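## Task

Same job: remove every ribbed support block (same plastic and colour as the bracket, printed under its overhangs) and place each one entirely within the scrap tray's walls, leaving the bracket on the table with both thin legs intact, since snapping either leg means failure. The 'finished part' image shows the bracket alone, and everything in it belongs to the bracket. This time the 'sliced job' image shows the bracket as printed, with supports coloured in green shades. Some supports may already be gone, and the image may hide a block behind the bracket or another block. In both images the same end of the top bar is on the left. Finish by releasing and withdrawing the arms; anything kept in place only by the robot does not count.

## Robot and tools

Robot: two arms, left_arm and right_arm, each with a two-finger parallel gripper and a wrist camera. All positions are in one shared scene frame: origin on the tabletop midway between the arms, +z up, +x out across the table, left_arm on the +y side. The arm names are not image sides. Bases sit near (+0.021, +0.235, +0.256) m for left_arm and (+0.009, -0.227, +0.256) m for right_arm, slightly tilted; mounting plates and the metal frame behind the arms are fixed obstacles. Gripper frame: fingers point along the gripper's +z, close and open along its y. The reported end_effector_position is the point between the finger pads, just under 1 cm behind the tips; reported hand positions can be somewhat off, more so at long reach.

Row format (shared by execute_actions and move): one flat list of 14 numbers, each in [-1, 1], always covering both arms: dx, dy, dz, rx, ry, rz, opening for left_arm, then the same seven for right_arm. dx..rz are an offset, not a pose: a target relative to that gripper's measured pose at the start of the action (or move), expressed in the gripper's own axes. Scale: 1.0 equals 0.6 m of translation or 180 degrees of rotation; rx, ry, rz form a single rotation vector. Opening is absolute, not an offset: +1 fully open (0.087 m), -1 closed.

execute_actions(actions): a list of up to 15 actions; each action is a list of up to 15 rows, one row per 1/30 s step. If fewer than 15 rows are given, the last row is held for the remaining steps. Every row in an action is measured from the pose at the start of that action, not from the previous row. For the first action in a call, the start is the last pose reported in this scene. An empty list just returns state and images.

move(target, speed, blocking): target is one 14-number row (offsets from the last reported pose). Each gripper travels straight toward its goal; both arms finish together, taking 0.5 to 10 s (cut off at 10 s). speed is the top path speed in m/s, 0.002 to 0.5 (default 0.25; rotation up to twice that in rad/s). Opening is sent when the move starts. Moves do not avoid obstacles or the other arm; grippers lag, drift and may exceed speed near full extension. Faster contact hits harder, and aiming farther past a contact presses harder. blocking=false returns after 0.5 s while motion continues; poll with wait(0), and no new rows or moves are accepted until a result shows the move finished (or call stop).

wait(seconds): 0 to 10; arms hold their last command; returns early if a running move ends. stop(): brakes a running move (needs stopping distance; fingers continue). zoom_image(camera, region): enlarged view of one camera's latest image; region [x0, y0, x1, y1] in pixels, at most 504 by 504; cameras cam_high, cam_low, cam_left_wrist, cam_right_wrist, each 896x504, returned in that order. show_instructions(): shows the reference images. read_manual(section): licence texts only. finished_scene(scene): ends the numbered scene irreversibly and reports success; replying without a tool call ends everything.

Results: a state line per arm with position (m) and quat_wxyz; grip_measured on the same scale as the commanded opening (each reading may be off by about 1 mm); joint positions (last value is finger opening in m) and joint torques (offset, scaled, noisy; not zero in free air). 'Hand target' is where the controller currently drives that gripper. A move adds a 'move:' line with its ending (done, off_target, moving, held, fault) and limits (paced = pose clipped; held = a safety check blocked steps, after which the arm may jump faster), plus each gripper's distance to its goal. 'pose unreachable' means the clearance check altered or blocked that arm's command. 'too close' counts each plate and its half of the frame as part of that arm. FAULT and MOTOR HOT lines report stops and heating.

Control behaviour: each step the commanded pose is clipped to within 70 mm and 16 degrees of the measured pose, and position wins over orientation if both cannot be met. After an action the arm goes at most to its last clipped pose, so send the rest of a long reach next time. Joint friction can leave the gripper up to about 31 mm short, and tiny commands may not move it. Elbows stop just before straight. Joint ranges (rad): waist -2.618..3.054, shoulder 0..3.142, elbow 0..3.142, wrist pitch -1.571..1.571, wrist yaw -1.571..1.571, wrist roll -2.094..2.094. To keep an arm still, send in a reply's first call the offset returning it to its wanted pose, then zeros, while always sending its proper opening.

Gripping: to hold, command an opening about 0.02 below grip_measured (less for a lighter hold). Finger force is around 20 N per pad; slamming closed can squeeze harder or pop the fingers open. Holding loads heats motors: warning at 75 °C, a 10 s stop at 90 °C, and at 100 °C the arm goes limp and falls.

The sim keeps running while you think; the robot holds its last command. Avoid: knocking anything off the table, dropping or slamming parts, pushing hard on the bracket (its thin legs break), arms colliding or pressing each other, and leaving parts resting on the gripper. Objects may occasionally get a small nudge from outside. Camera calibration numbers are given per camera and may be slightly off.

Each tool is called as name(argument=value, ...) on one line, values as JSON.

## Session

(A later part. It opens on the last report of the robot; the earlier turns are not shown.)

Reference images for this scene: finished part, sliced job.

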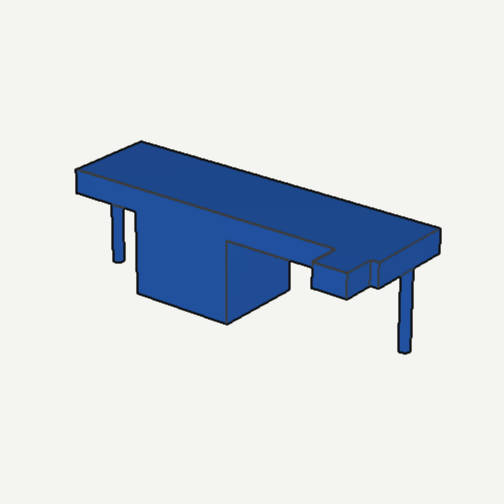

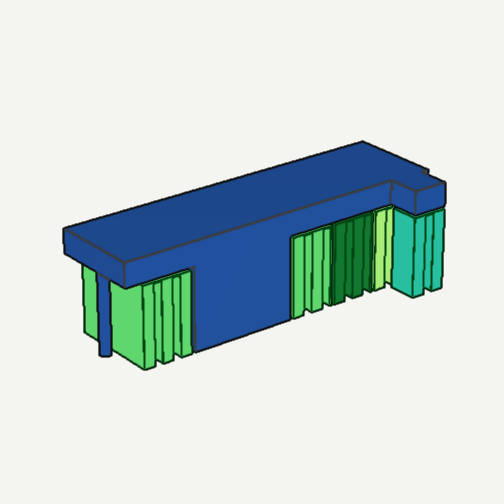

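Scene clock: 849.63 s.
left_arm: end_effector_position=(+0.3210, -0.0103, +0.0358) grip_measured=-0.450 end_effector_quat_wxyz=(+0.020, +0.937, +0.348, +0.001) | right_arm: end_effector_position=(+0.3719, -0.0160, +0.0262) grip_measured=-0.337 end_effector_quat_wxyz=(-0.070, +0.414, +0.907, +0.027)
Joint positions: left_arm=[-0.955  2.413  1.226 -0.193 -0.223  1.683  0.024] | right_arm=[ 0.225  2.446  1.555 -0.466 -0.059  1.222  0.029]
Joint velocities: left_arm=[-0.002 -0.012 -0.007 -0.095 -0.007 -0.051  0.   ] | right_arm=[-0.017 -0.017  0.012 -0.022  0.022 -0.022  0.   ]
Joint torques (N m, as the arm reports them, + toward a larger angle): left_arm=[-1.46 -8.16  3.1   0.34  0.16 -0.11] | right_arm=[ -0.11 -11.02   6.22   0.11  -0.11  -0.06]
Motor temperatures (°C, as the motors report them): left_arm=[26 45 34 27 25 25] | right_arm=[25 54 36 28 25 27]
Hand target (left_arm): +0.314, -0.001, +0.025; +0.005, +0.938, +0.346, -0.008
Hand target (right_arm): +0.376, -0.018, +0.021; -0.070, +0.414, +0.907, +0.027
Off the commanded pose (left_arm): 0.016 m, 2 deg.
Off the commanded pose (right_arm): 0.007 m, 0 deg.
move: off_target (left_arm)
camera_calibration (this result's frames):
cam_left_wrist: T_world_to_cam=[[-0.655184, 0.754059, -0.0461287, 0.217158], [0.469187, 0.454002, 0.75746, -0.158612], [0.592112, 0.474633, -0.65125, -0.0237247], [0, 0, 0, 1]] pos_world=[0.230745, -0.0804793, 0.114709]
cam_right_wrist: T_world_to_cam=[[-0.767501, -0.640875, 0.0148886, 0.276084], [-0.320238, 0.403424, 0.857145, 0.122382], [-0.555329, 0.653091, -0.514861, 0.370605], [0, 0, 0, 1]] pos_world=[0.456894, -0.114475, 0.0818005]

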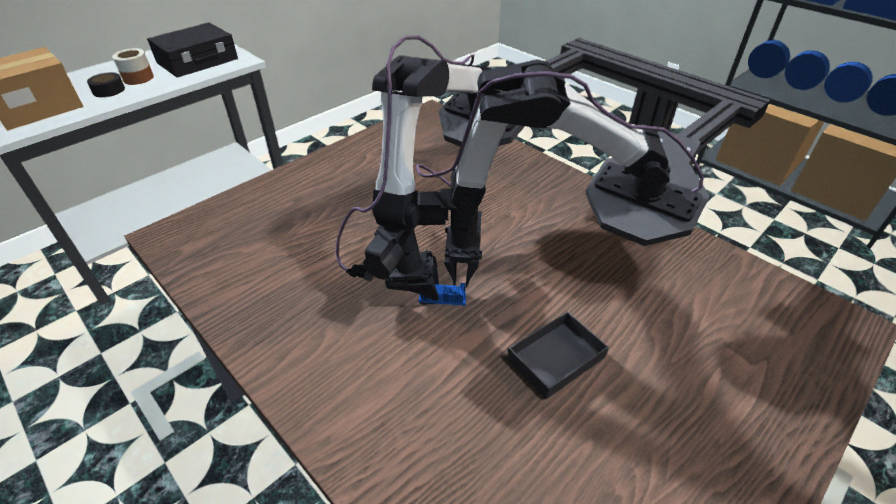

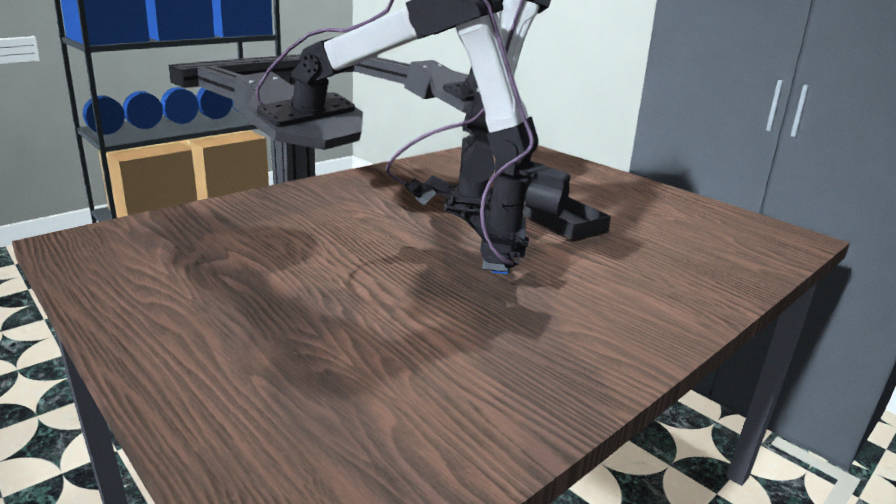

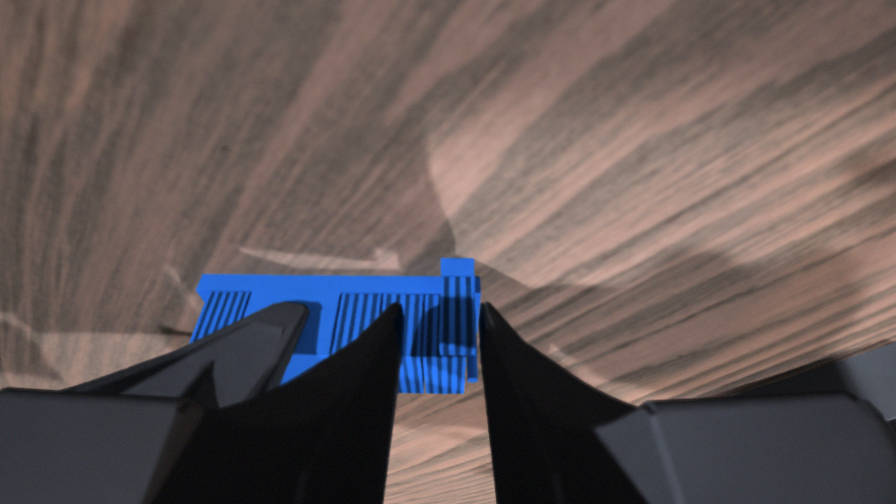

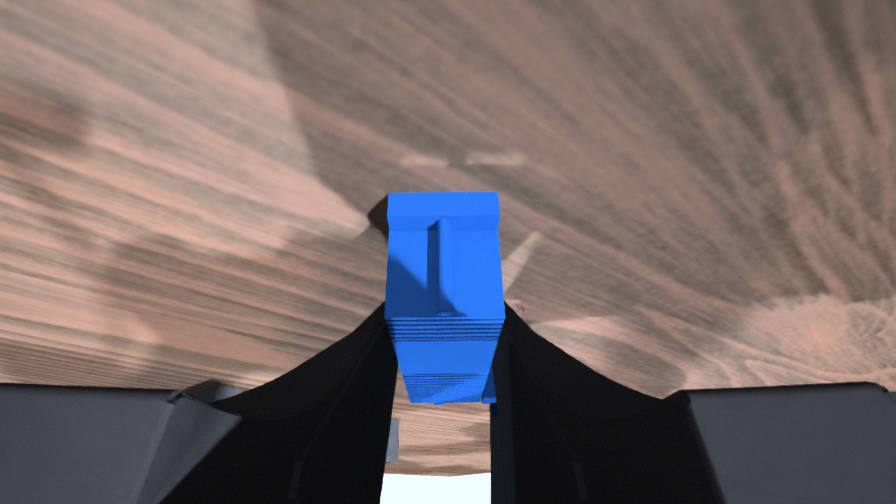

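execute_actions(actions=[[[-0.0063,-0.0192,0.0197,0.0111,-0.001,0.0025,-0.45,-0.008,0.003,0.007,0,0,0,-0.385],[-0.0065,-0.0197,0.0202,0.0114,-0.001,0.0026,-0.45,-0.008,0.003,0.007,0,0,0,-0.385],[-0.0066,-0.0203,0.0207,0.0117,-0.0011,0.0027,-0.45,-0.008,0.003,0.007,0,0,0,-0.385],[-0.0068,-0.0208,0.0213,0.0121,-0.0011,0.0027,-0.45,-0.008,0.003,0.007,0,0,0,-0.385],[-0.007,-0.0213,0.0218,0.0124,-0.0012,0.0028,-0.45,-0.008,0.003,0.007,0,0,0,-0.385],[-0.0072,-0.0219,0.0224,0.0127,-0.0012,0.0029,-0.45,-0.008,0.003,0.007,0,0,0,-0.385],[-0.0073,-0.0224,0.0229,0.013,-0.0012,0.0029,-0.45,-0.008,0.003,0.007,0,0,0,-0.385],[-0.0075,-0.0229,0.0235,0.0133,-0.0012,0.003,-0.45,-0.008,0.003,0.007,0,0,0,-0.385],[-0.0077,-0.0235,0.024,0.0136,-0.0013,0.0031,-0.45,-0.008,0.003,0.007,0,0,0,-0.385]]])

Scene clock: 863.10 s.
left_arm: end_effector_position=(+0.3210, -0.0103, +0.0359) grip_measured=-0.450 end_effector_quat_wxyz=(+0.020, +0.938, +0.347, +0.001) | right_arm: end_effector_position=(+0.3719, -0.0160, +0.0262) grip_measured=-0.337 end_effector_quat_wxyz=(-0.070, +0.414, +0.907, +0.027)
Joint positions: left_arm=[-0.955  2.413  1.226 -0.193 -0.223  1.684  0.024] | right_arm=[ 0.225  2.446  1.555 -0.466 -0.059  1.222  0.029]
Joint velocities: left_arm=[ 0.002  0.012 -0.002 -0.051 -0.081 -0.022  0.002] | right_arm=[-0.007  0.002 -0.007  0.022 -0.066 -0.007  0.001]
Joint torques (N m, as the arm reports them, + toward a larger angle): left_arm=[-2.63 -7.3   2.96  0.38  0.12 -0.16] | right_arm=[ -0.14 -11.02   6.33   0.1   -0.09  -0.03]
Motor temperatures (°C, as the motors report them): left_arm=[26 46 33 27 25 25] | right_arm=[25 54 36 28 25 27]
Hand target (left_arm): +0.308, -0.003, +0.022; +0.001, +0.939, +0.343, -0.008
Hand target (right_arm): +0.376, -0.018, +0.021; -0.070, +0.414, +0.907, +0.027
Off the commanded pose (left_arm): 0.021 m, 3 deg.
Off the commanded pose (right_arm): 0.007 m, 0 deg.
camera_calibration (this result's frames):
cam_left_wrist: T_world_to_cam=[[-0.65432, 0.754809, -0.0461437, 0.216936], [0.469673, 0.453452, 0.757488, -0.158774], [0.592683, 0.473967, -0.651216, -0.023916], [0, 0, 0, 1]] pos_world=[0.230692, -0.0804135, 0.114705]
cam_right_wrist: T_world_to_cam=[[-0.767501, -0.640875, 0.0148886, 0.276084], [-0.320238, 0.403424, 0.857145, 0.122382], [-0.555329, 0.653091, -0.514861, 0.370605], [0, 0, 0, 1]] pos_world=[0.456894, -0.114475, 0.0818005]

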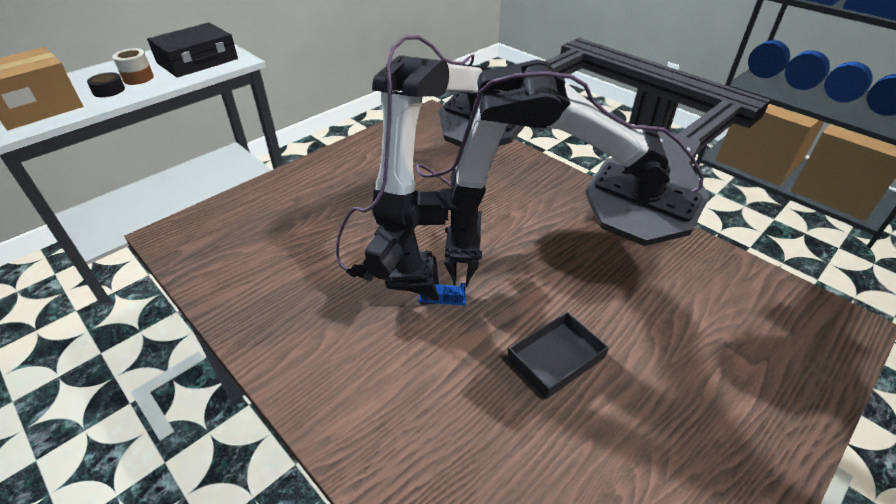

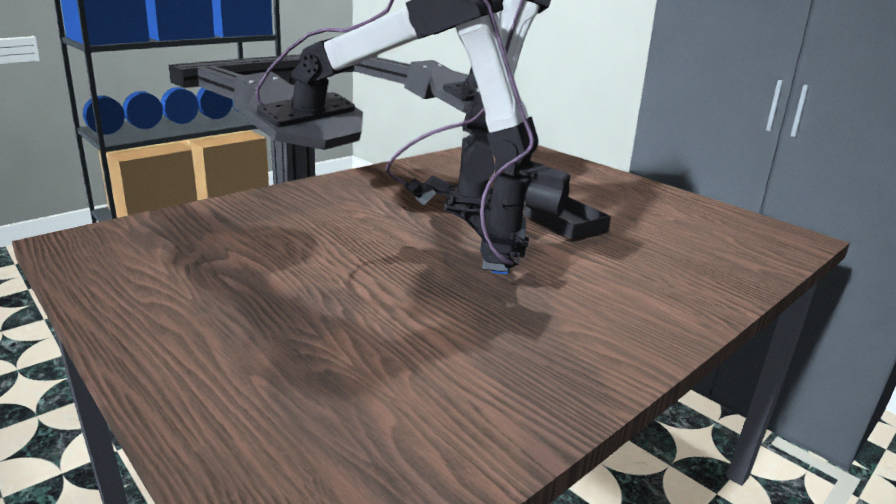

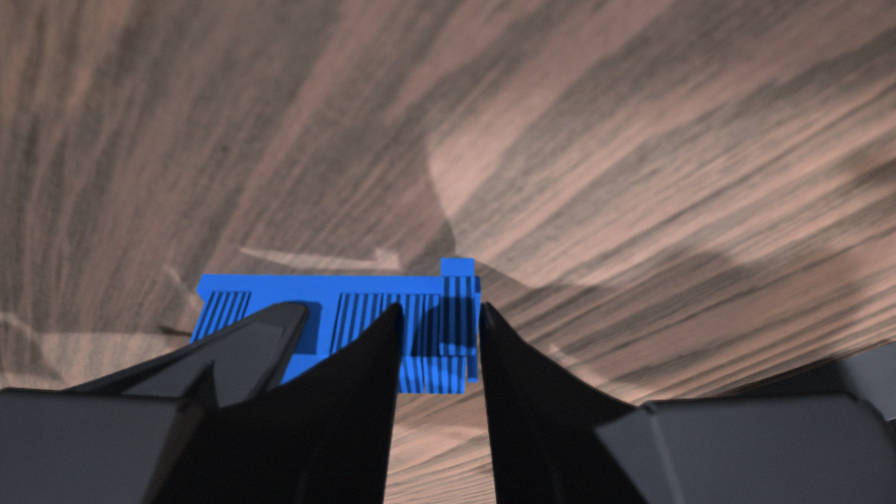

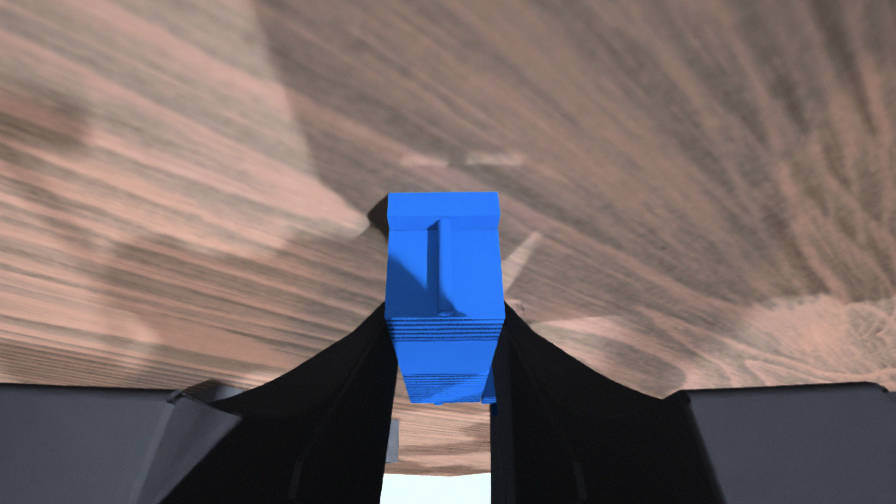

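execute_actions(actions=[[[-0.0077,-0.0235,0.024,0.0136,-0.0013,0.0031,-0.45,-0.008,0.003,0.007,0,0,0,-0.385],[-0.0078,-0.024,0.0246,0.0139,-0.0013,0.0032,-0.45,-0.008,0.003,0.007,0,0,0,-0.385],[-0.008,-0.0245,0.0251,0.0142,-0.0013,0.0032,-0.45,-0.008,0.003,0.007,0,0,0,-0.385],[-0.0082,-0.0251,0.0257,0.0145,-0.0014,0.0033,-0.45,-0.008,0.003,0.007,0,0,0,-0.385],[-0.0084,-0.0256,0.0262,0.0148,-0.0014,0.0034,-0.45,-0.008,0.003,0.007,0,0,0,-0.385],[-0.0085,-0.0261,0.0268,0.0151,-0.0014,0.0034,-0.45,-0.008,0.003,0.007,0,0,0,-0.385],[-0.0087,-0.0267,0.0273,0.0155,-0.0015,0.0035,-0.45,-0.008,0.003,0.007,0,0,0,-0.385],[-0.0089,-0.0272,0.0278,0.0158,-0.0015,0.0036,-0.45,-0.008,0.003,0.007,0,0,0,-0.385],[-0.009,-0.0277,0.0284,0.0161,-0.0015,0.0036,-0.45,-0.008,0.003,0.007,0,0,0,-0.385]]])

zoom_image(camera="cam_left_wrist", region=[330, 200, 550, 420])

Scene clock: 876.33 s.
left_arm: end_effector_position=(+0.3144, -0.0066, +0.0282) grip_measured=-0.450 end_effector_quat_wxyz=(+0.010, +0.939, +0.345, -0.004) | right_arm: end_effector_position=(+0.3719, -0.0160, +0.0262) grip_measured=-0.337 end_effector_quat_wxyz=(-0.070, +0.414, +0.907, +0.027)
Joint positions: left_arm=[-0.955  2.436  1.226 -0.193 -0.223  1.684  0.024] | right_arm=[ 0.225  2.446  1.555 -0.466 -0.059  1.222  0.029]
Joint velocities: left_arm=[-0.022  0.007  0.017  0.066  0.007 -0.007  0.001] | right_arm=[ 0.007  0.007  0.012 -0.007  0.022  0.022 -0.   ]
Joint torques (N m, as the arm reports them, + toward a larger angle): left_arm=[-2.58 -8.08  3.05  0.33  0.14 -0.15] | right_arm=[ -0.12 -10.99   6.3    0.1   -0.12  -0.04]
Motor temperatures (°C, as the motors report them): left_arm=[26 45 33 27 25 25] | right_arm=[25 55 36 28 25 27]
Hand target (left_arm): +0.306, -0.001, +0.019; -0.003, +0.940, +0.341, -0.010
Hand target (right_arm): +0.376, -0.018, +0.021; -0.070, +0.414, +0.907, +0.027
Off the commanded pose (left_arm): 0.014 m, 2 deg.
Off the commanded pose (right_arm): 0.007 m, 0 deg.
camera_calibration (this result's frames):
cam_left_wrist: T_world_to_cam=[[-0.650766, 0.758897, -0.0240414, 0.207761], [0.484333, 0.439292, 0.7566, -0.156182], [0.584743, 0.480726, -0.653436, -0.0241336], [0, 0, 0, 1]] pos_world=[0.22496, -0.0774585, 0.107392]
cam_right_wrist: T_world_to_cam=[[-0.767501, -0.640875, 0.0148886, 0.276084], [-0.320238, 0.403424, 0.857145, 0.122382], [-0.555329, 0.653091, -0.514861, 0.370605], [0, 0, 0, 1]] pos_world=[0.456894, -0.114475, 0.0818005]

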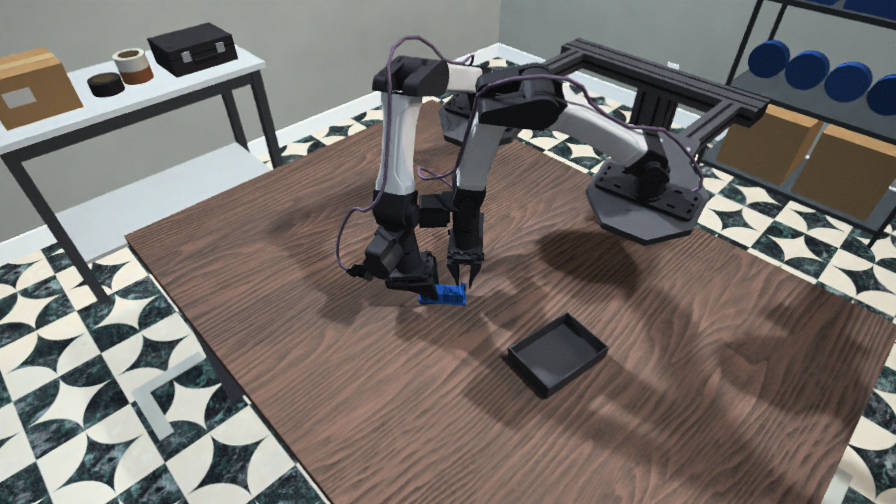

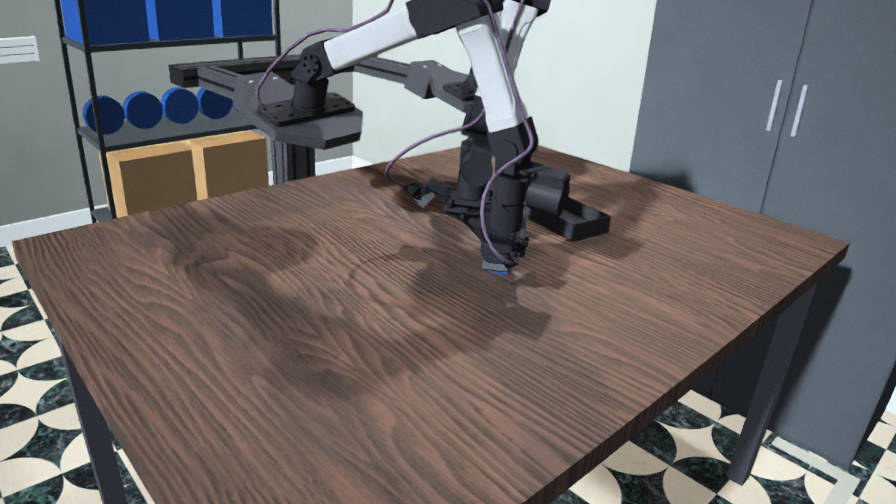

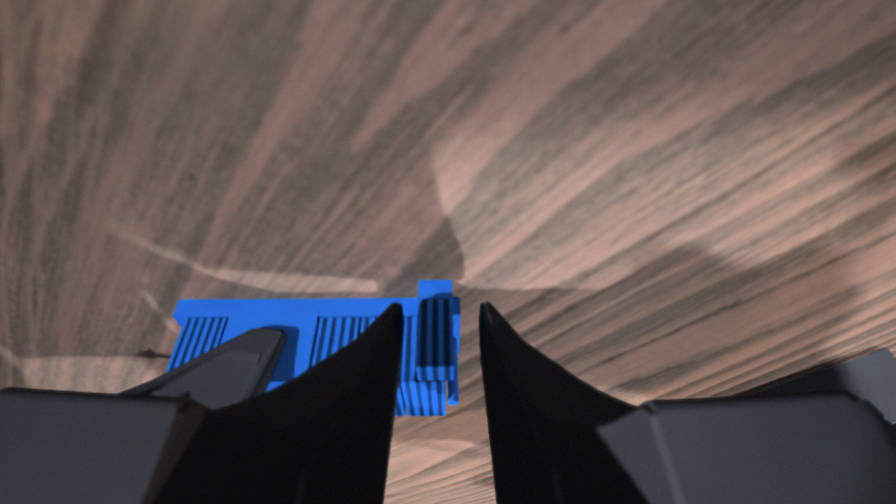

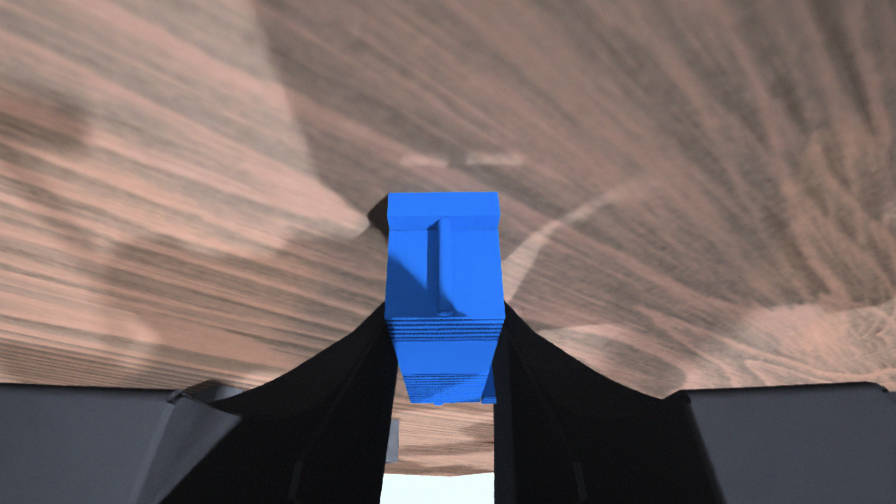

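Region (330, 200, 550, 420) of cam_left_wrist's 896x504 image, scaled by 2.291, with more detail than that image has.

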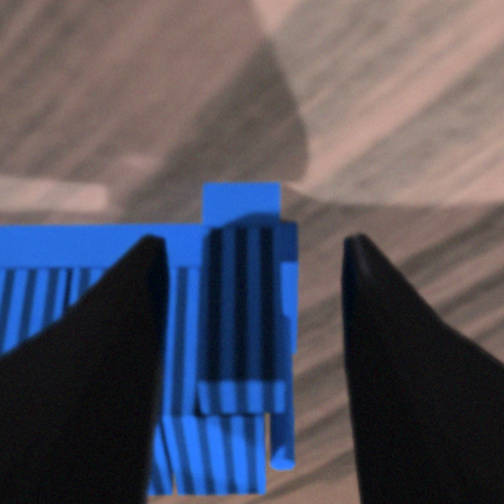

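move(target=[0.030,0.005,-0.008,0,0,0,-0.45,-0.008,0.003,0.007,0,0,0,-0.385], speed=0.02)

zoom_image(camera="cam_left_wrist", region=[330, 200, 550, 420])

zoom_image(camera="cam_high", region=[400, 230, 520, 320])

Scene clock: 894.63 s.
left_arm: end_effector_position=(+0.3197, +0.0002, +0.0257) grip_measured=-0.450 end_effector_quat_wxyz=(+0.008, +0.941, +0.338, -0.008) | right_arm: end_effector_position=(+0.3722, -0.0159, +0.0262) grip_measured=-0.337 end_effector_quat_wxyz=(-0.069, +0.414, +0.907, +0.028)
Joint positions: left_arm=[-0.929  2.436  1.226 -0.195 -0.215  1.721  0.024] | right_arm=[ 0.225  2.446  1.555 -0.465 -0.059  1.222  0.029]
Joint velocities: left_arm=[-0.002 -0.002  0.012 -0.007  0.037  0.051 -0.   ] | right_arm=[-0.007 -0.002  0.002 -0.007 -0.051  0.007 -0.001]
Joint torques (N m, as the arm reports them, + toward a larger angle): left_arm=[ -0.8  -11.6    4.09   0.1    0.12  -0.12] | right_arm=[ -0.26 -11.02   6.37   0.1   -0.08  -0.04]
Motor temperatures (°C, as the motors report them): left_arm=[26 46 33 27 25 25] | right_arm=[25 55 36 28 25 27]
Hand target (left_arm): +0.330, +0.003, +0.033; +0.010, +0.939, +0.345, -0.004
Hand target (right_arm): +0.376, -0.018, +0.021; -0.070, +0.414, +0.907, +0.028
Off the commanded pose (left_arm): 0.013 m, 1 deg.
Off the commanded pose (right_arm): 0.006 m, 0 deg.
move: off_target (left_arm)
camera_calibration (this result's frames):
cam_left_wrist: T_world_to_cam=[[-0.640781, 0.767516, -0.0178401, 0.202556], [0.495702, 0.43137, 0.75379, -0.163437], [0.586242, 0.474171, -0.656873, -0.0324896], [0, 0, 0, 1]] pos_world=[0.229857, -0.0695578, 0.105469]
cam_right_wrist: T_world_to_cam=[[-0.767574, -0.640812, 0.0138099, 0.276408], [-0.321115, 0.403105, 0.856967, 0.122778], [-0.554721, 0.65335, -0.515187, 0.370453], [0, 0, 0, 1]] pos_world=[0.457087, -0.114403, 0.0818184]

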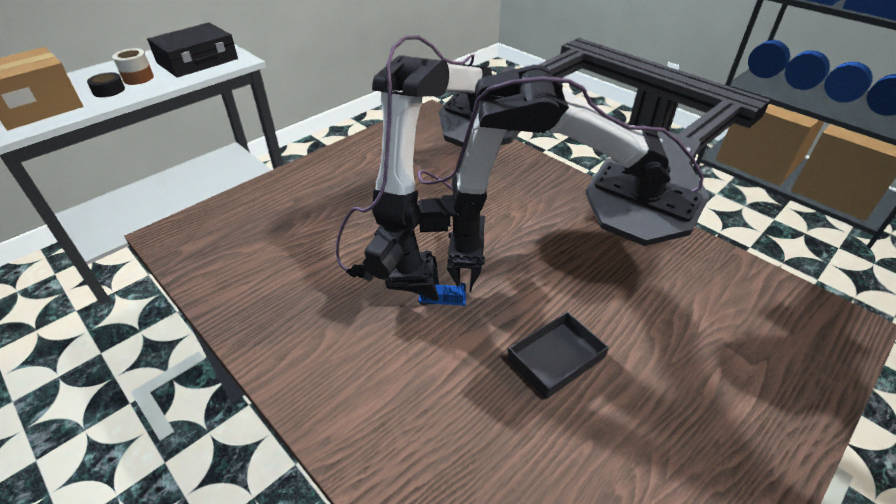

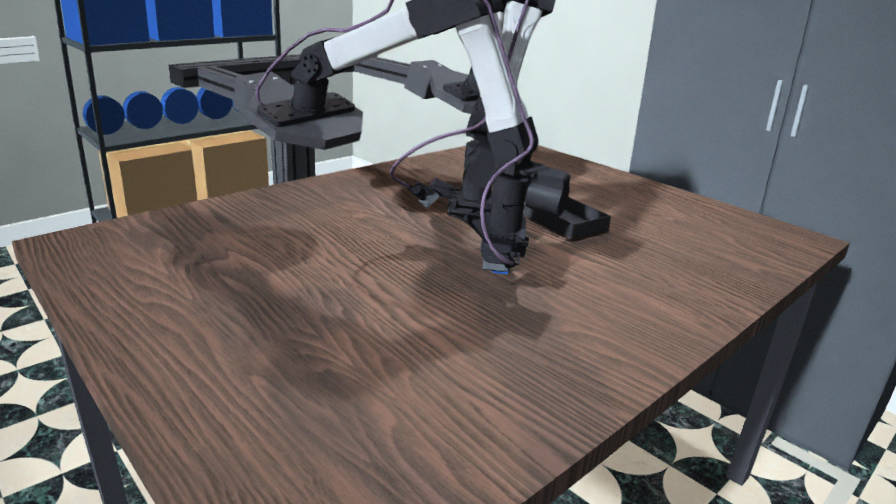

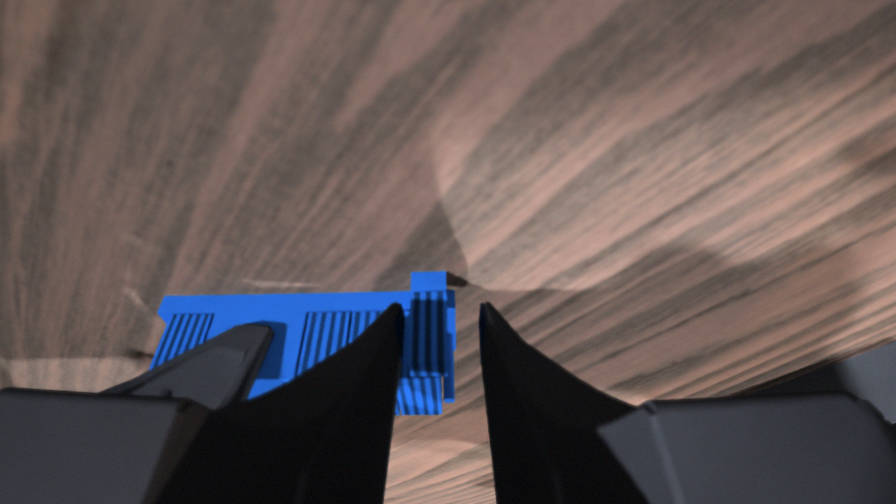

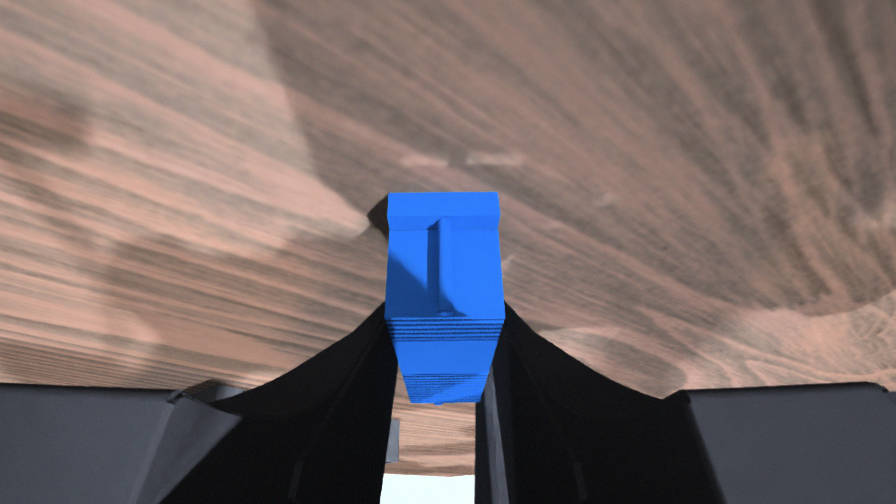

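Region (330, 200, 550, 420) of cam_left_wrist's 896x504 image, scaled by 2.291, with more detail than that image has.

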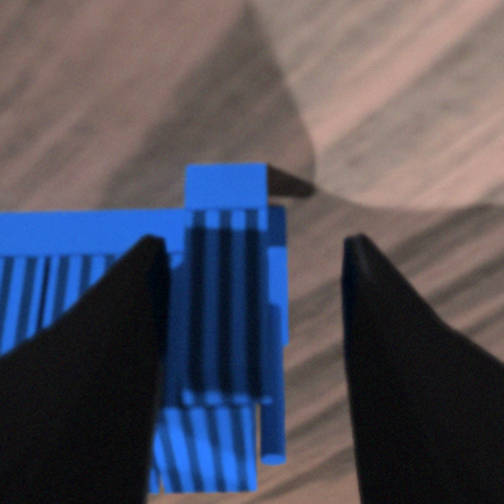

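Region (400, 230, 520, 320) of cam_high's 896x504 image, scaled by 4.200, with more detail than that image has; it fills the top 378 rows of this view, and the rest is white.

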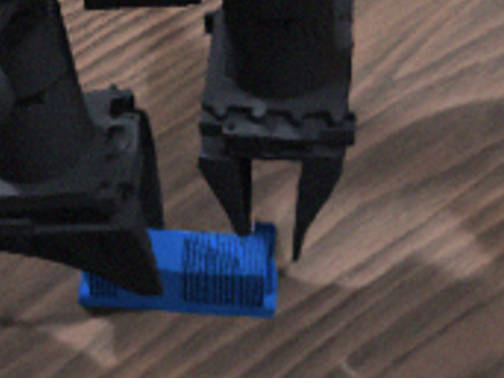

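execute_actions(actions=[[[-0.0045,0.0107,-0.0109,-0.0062,0.0006,-0.0014,-0.45,-0.008,0.003,0.007,0,0,0,-0.385],[-0.0042,0.0117,-0.012,-0.0068,0.0006,-0.0015,-0.45,-0.008,0.003,0.007,0,0,0,-0.385],[-0.0038,0.0128,-0.0131,-0.0074,0.0007,-0.0017,-0.45,-0.008,0.003,0.007,0,0,0,-0.385],[-0.0035,0.0139,-0.0142,-0.008,0.0008,-0.0018,-0.45,-0.008,0.003,0.007,0,0,0,-0.385],[-0.0031,0.0149,-0.0153,-0.0087,0.0008,-0.002,-0.45,-0.008,0.003,0.007,0,0,0,-0.385],[-0.0028,0.016,-0.0164,-0.0093,0.0009,-0.0021,-0.45,-0.008,0.003,0.007,0,0,0,-0.385],[-0.0024,0.0171,-0.0175,-0.0099,0.0009,-0.0022,-0.45,-0.008,0.003,0.007,0,0,0,-0.385],[-0.0021,0.0181,-0.0186,-0.0105,0.001,-0.0024,-0.45,-0.008,0.003,0.007,0,0,0,-0.385]]])

zoom_image(camera="cam_left_wrist", region=[330, 200, 550, 420])

Scene clock: 905.47 s.
left_arm: end_effector_position=(+0.3233, -0.0040, +0.0318) grip_measured=-0.450 end_effector_quat_wxyz=(+0.016, +0.940, +0.341, -0.005) | right_arm: end_effector_position=(+0.3722, -0.0158, +0.0262) grip_measured=-0.337 end_effector_quat_wxyz=(-0.069, +0.414, +0.907, +0.028)
Joint positions: left_arm=[-0.934  2.419  1.226 -0.195 -0.214  1.714  0.024] | right_arm=[ 0.225  2.446  1.555 -0.465 -0.059  1.221  0.029]
Joint velocities: left_arm=[-0.002  0.002 -0.002 -0.037  0.051  0.022  0.001] | right_arm=[ 0.022  0.002  0.007 -0.022  0.022  0.022  0.   ]
Joint torques (N m, as the arm reports them, + toward a larger angle): left_arm=[ -3.43 -11.15   3.15   0.35   0.12  -0.23] | right_arm=[ -0.14 -11.01   6.37   0.12  -0.11  -0.05]
Motor temperatures (°C, as the motors report them): left_arm=[26 49 33 27 25 25] | right_arm=[25 55 36 28 25 27]
Hand target (left_arm): +0.326, -0.009, +0.037; +0.023, +0.939, +0.342, -0.001
Hand target (right_arm): +0.376, -0.018, +0.021; -0.069, +0.414, +0.907, +0.028
Off the commanded pose (left_arm): 0.007 m, 1 deg.
Off the commanded pose (right_arm): 0.007 m, 0 deg.
camera_calibration (this result's frames):
cam_left_wrist: T_world_to_cam=[[-0.645656, 0.762816, -0.0352167, 0.210344], [0.484293, 0.444697, 0.753462, -0.164248], [0.590413, 0.469422, -0.656548, -0.0300266], [0, 0, 0, 1]] pos_world=[0.233082, -0.073318, 0.111448]
cam_right_wrist: T_world_to_cam=[[-0.767357, -0.641081, 0.0133937, 0.276407], [-0.321595, 0.402843, 0.85691, 0.122978], [-0.554744, 0.653248, -0.515293, 0.370483], [0, 0, 0, 1]] pos_world=[0.457175, -0.114359, 0.0818241]

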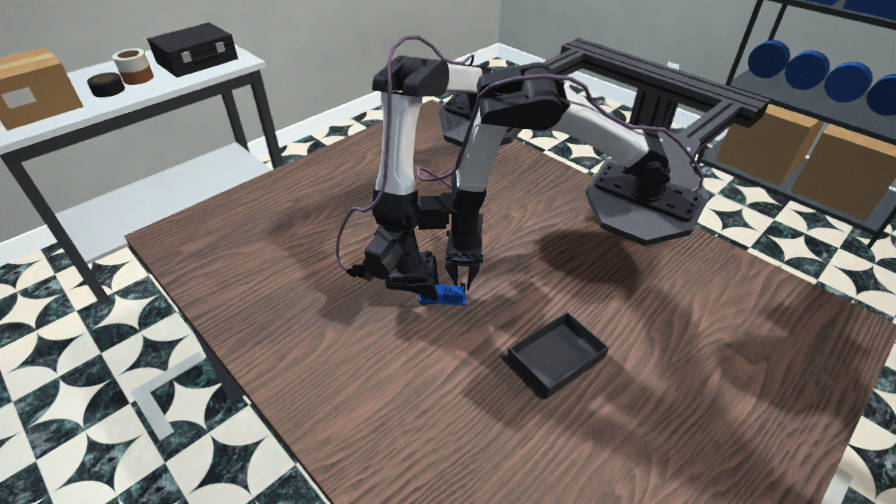

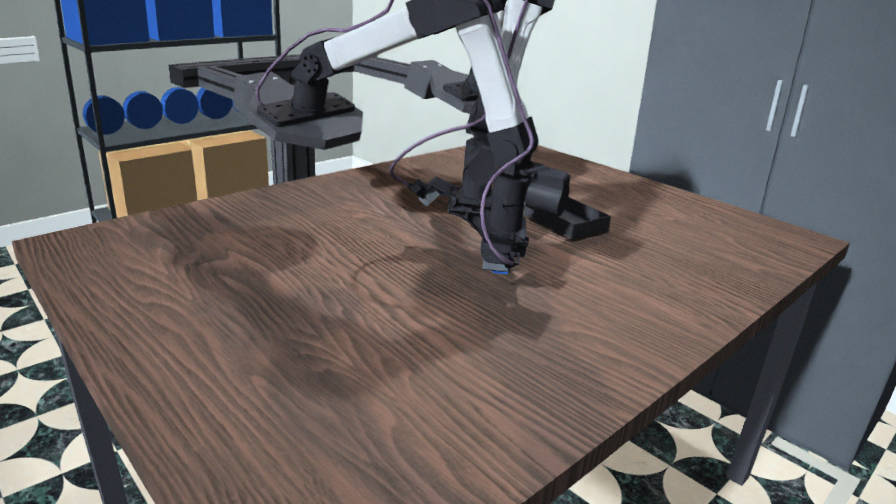

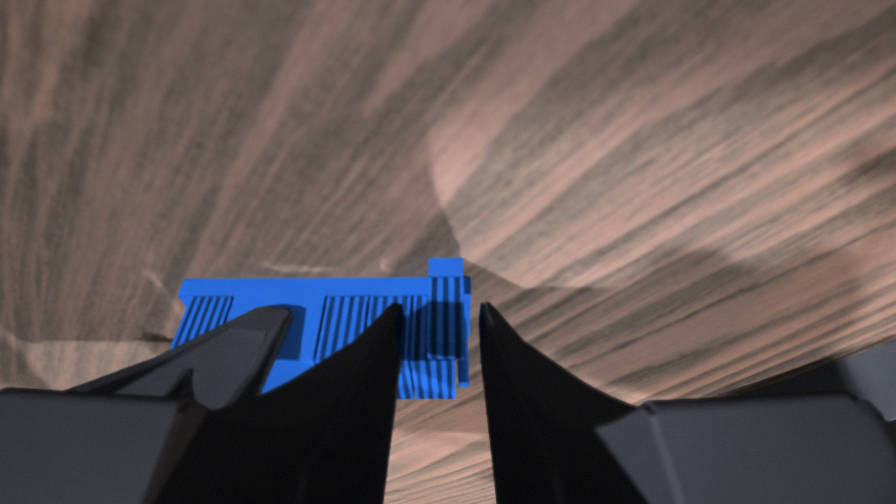

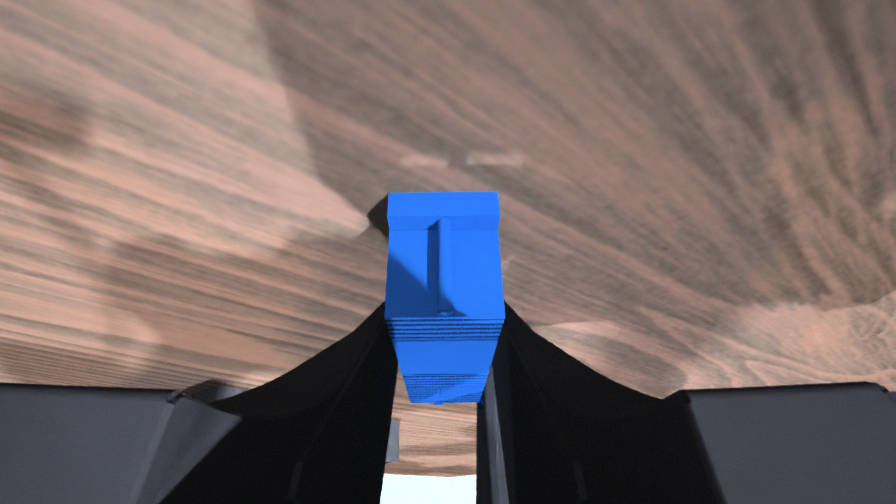

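Region (330, 200, 550, 420) of cam_left_wrist's 896x504 image, scaled by 2.291, with more detail than that image has.

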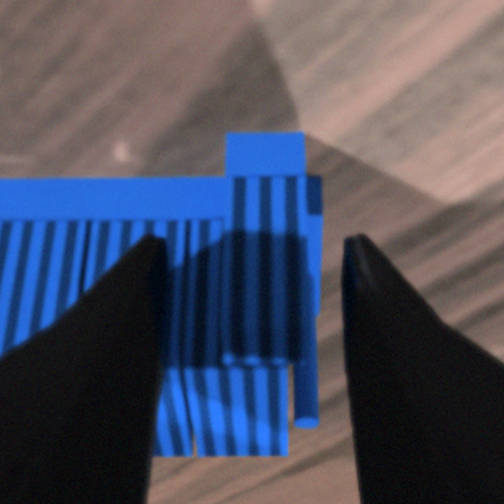

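execute_actions(actions=[[[0,0,0,0,0,0,-0.48,-0.008,0.003,0.007,0,0,0,-0.385],[0,0,0,0,0,0,-0.51,-0.008,0.003,0.007,0,0,0,-0.385],[0,0,0,0,0,0,-0.54,-0.008,0.003,0.007,0,0,0,-0.385],[0,0,0,0,0,0,-0.57,-0.008,0.003,0.007,0,0,0,-0.385],[0,0,0,0,0,0,-0.60,-0.008,0.003,0.007,0,0,0,-0.385],[0,0,0,0,0,0,-0.62,-0.008,0.003,0.007,0,0,0,-0.385],[0,0,0,0,0,0,-0.64,-0.008,0.003,0.007,0,0,0,-0.385],[0,0,0,0,0,0,-0.655,-0.008,0.003,0.007,0,0,0,-0.385],[0,0,0,0,0,0,-0.67,-0.008,0.003,0.007,0,0,0,-0.385],[0,0,0,0,0,0,-0.68,-0.008,0.003,0.007,0,0,0,-0.385],[0,0,0,0,0,0,-0.69,-0.008,0.003,0.007,0,0,0,-0.385],[0,0,0,0,0,0,-0.70,-0.008,0.003,0.007,0,0,0,-0.385],[0,0,0,0,0,0,-0.71,-0.008,0.003,0.007,0,0,0,-0.385],[0,0,0,0,0,0,-0.72,-0.008,0.003,0.007,0,0,0,-0.385],[0,0,0,0,0,0,-0.727,-0.008,0.003,0.007,0,0,0,-0.385]],[[0,0,0,0,0,0,-0.734,-0.008,0.003,0.007,0,0,0,-0.385],[0,0,0,0,0,0,-0.74,-0.008,0.003,0.007,0,0,0,-0.385],[0,0,0,0,0,0,-0.746,-0.008,0.003,0.007,0,0,0,-0.385],[0,0,0,0,0,0,-0.752,-0.008,0.003,0.007,0,0,0,-0.385],[0,0,0,0,0,0,-0.758,-0.008,0.003,0.007,0,0,0,-0.385],[0,0,0,0,0,0,-0.764,-0.008,0.003,0.007,0,0,0,-0.385],[0,0,0,0,0,0,-0.77,-0.008,0.003,0.007,0,0,0,-0.385],[0,0,0,0,0,0,-0.775,-0.008,0.003,0.007,0,0,0,-0.385],[0,0,0,0,0,0,-0.78,-0.008,0.003,0.007,0,0,0,-0.385],[0,0,0,0,0,0,-0.785,-0.008,0.003,0.007,0,0,0,-0.385],[0,0,0,0,0,0,-0.79,-0.008,0.003,0.007,0,0,0,-0.385]]])

zoom_image(camera="cam_left_wrist", region=[330, 200, 550, 420])

Scene clock: 914.40 s.
left_arm: end_effector_position=(+0.3224, -0.0034, +0.0317) grip_measured=-0.767 end_effector_quat_wxyz=(+0.015, +0.940, +0.341, -0.006) | right_arm: end_effector_position=(+0.3722, -0.0159, +0.0262) grip_measured=-0.337 end_effector_quat_wxyz=(-0.069, +0.414, +0.907, +0.028)
Joint positions: left_arm=[-0.934  2.419  1.226 -0.2   -0.213  1.714  0.01 ] | right_arm=[ 0.225  2.446  1.555 -0.465 -0.059  1.221  0.029]
Joint velocities: left_arm=[-0.007 -0.007  0.002  0.022  0.037 -0.022 -0.001] | right_arm=[-0.002 -0.012  0.012  0.007  0.007 -0.022 -0.002]
Joint torques (N m, as the arm reports them, + toward a larger angle): left_arm=[ -2.62 -10.24   3.05   0.35   0.16  -0.16] | right_arm=[ -0.19 -10.99   6.32   0.11  -0.1   -0.03]
Motor temperatures (°C, as the motors report them): left_arm=[26 50 32 27 25 25] | right_arm=[25 55 36 28 25 27]
Hand target (left_arm): +0.323, -0.004, +0.032; +0.015, +0.940, +0.341, -0.005
Hand target (right_arm): +0.376, -0.018, +0.021; -0.069, +0.414, +0.907, +0.028
Off the commanded pose (left_arm): 0.000 m, 0 deg.
Off the commanded pose (right_arm): 0.007 m, 0 deg.
camera_calibration (this result's frames):
cam_left_wrist: T_world_to_cam=[[-0.645241, 0.763354, -0.0309055, 0.209004], [0.487485, 0.44253, 0.752679, -0.165038], [0.588237, 0.470593, -0.657662, -0.0290958], [0, 0, 0, 1]] pos_world=[0.232427, -0.0728174, 0.111545]
cam_right_wrist: T_world_to_cam=[[-0.767115, -0.641371, 0.013337, 0.276298], [-0.321782, 0.402688, 0.856912, 0.123045], [-0.554969, 0.653059, -0.51529, 0.370564], [0, 0, 0, 1]] pos_world=[0.457198, -0.11434, 0.0818239]

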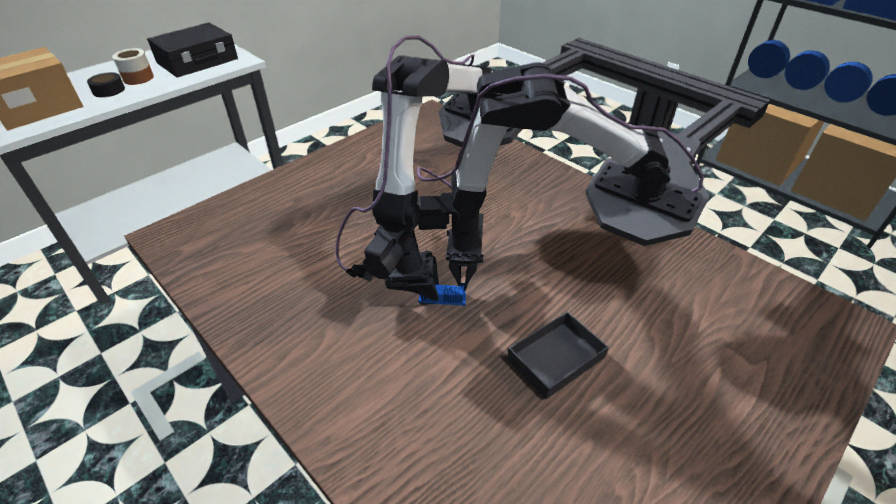

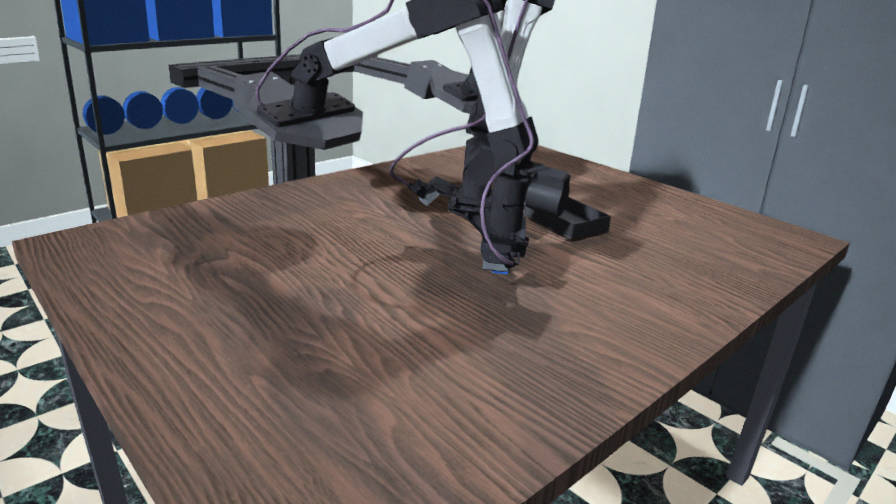

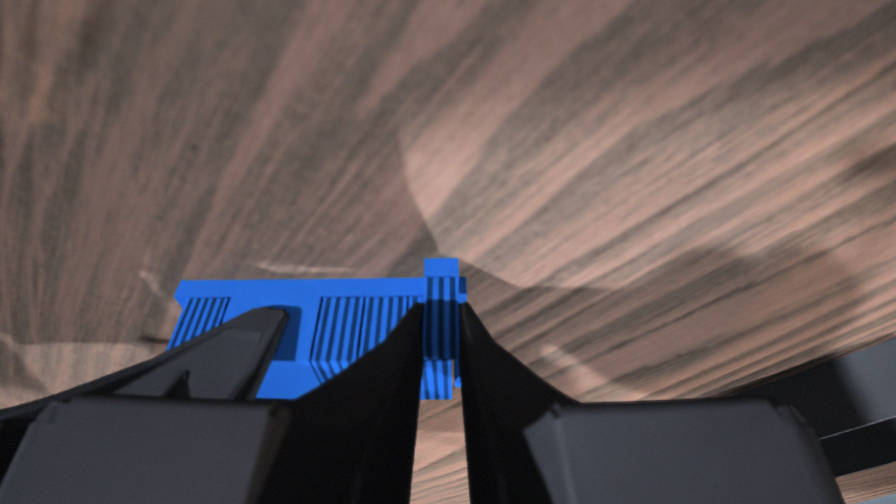

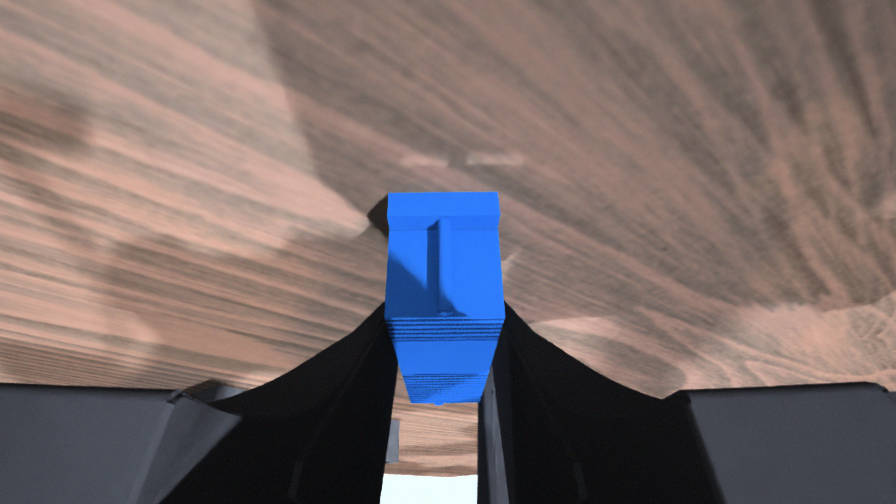

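Region (330, 200, 550, 420) of cam_left_wrist's 896x504 image, scaled by 2.291, with more detail than that image has.

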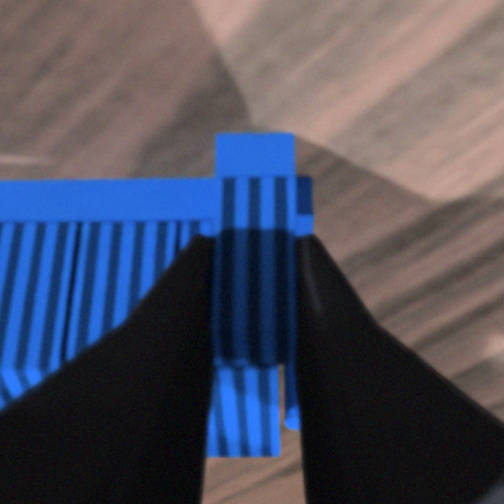

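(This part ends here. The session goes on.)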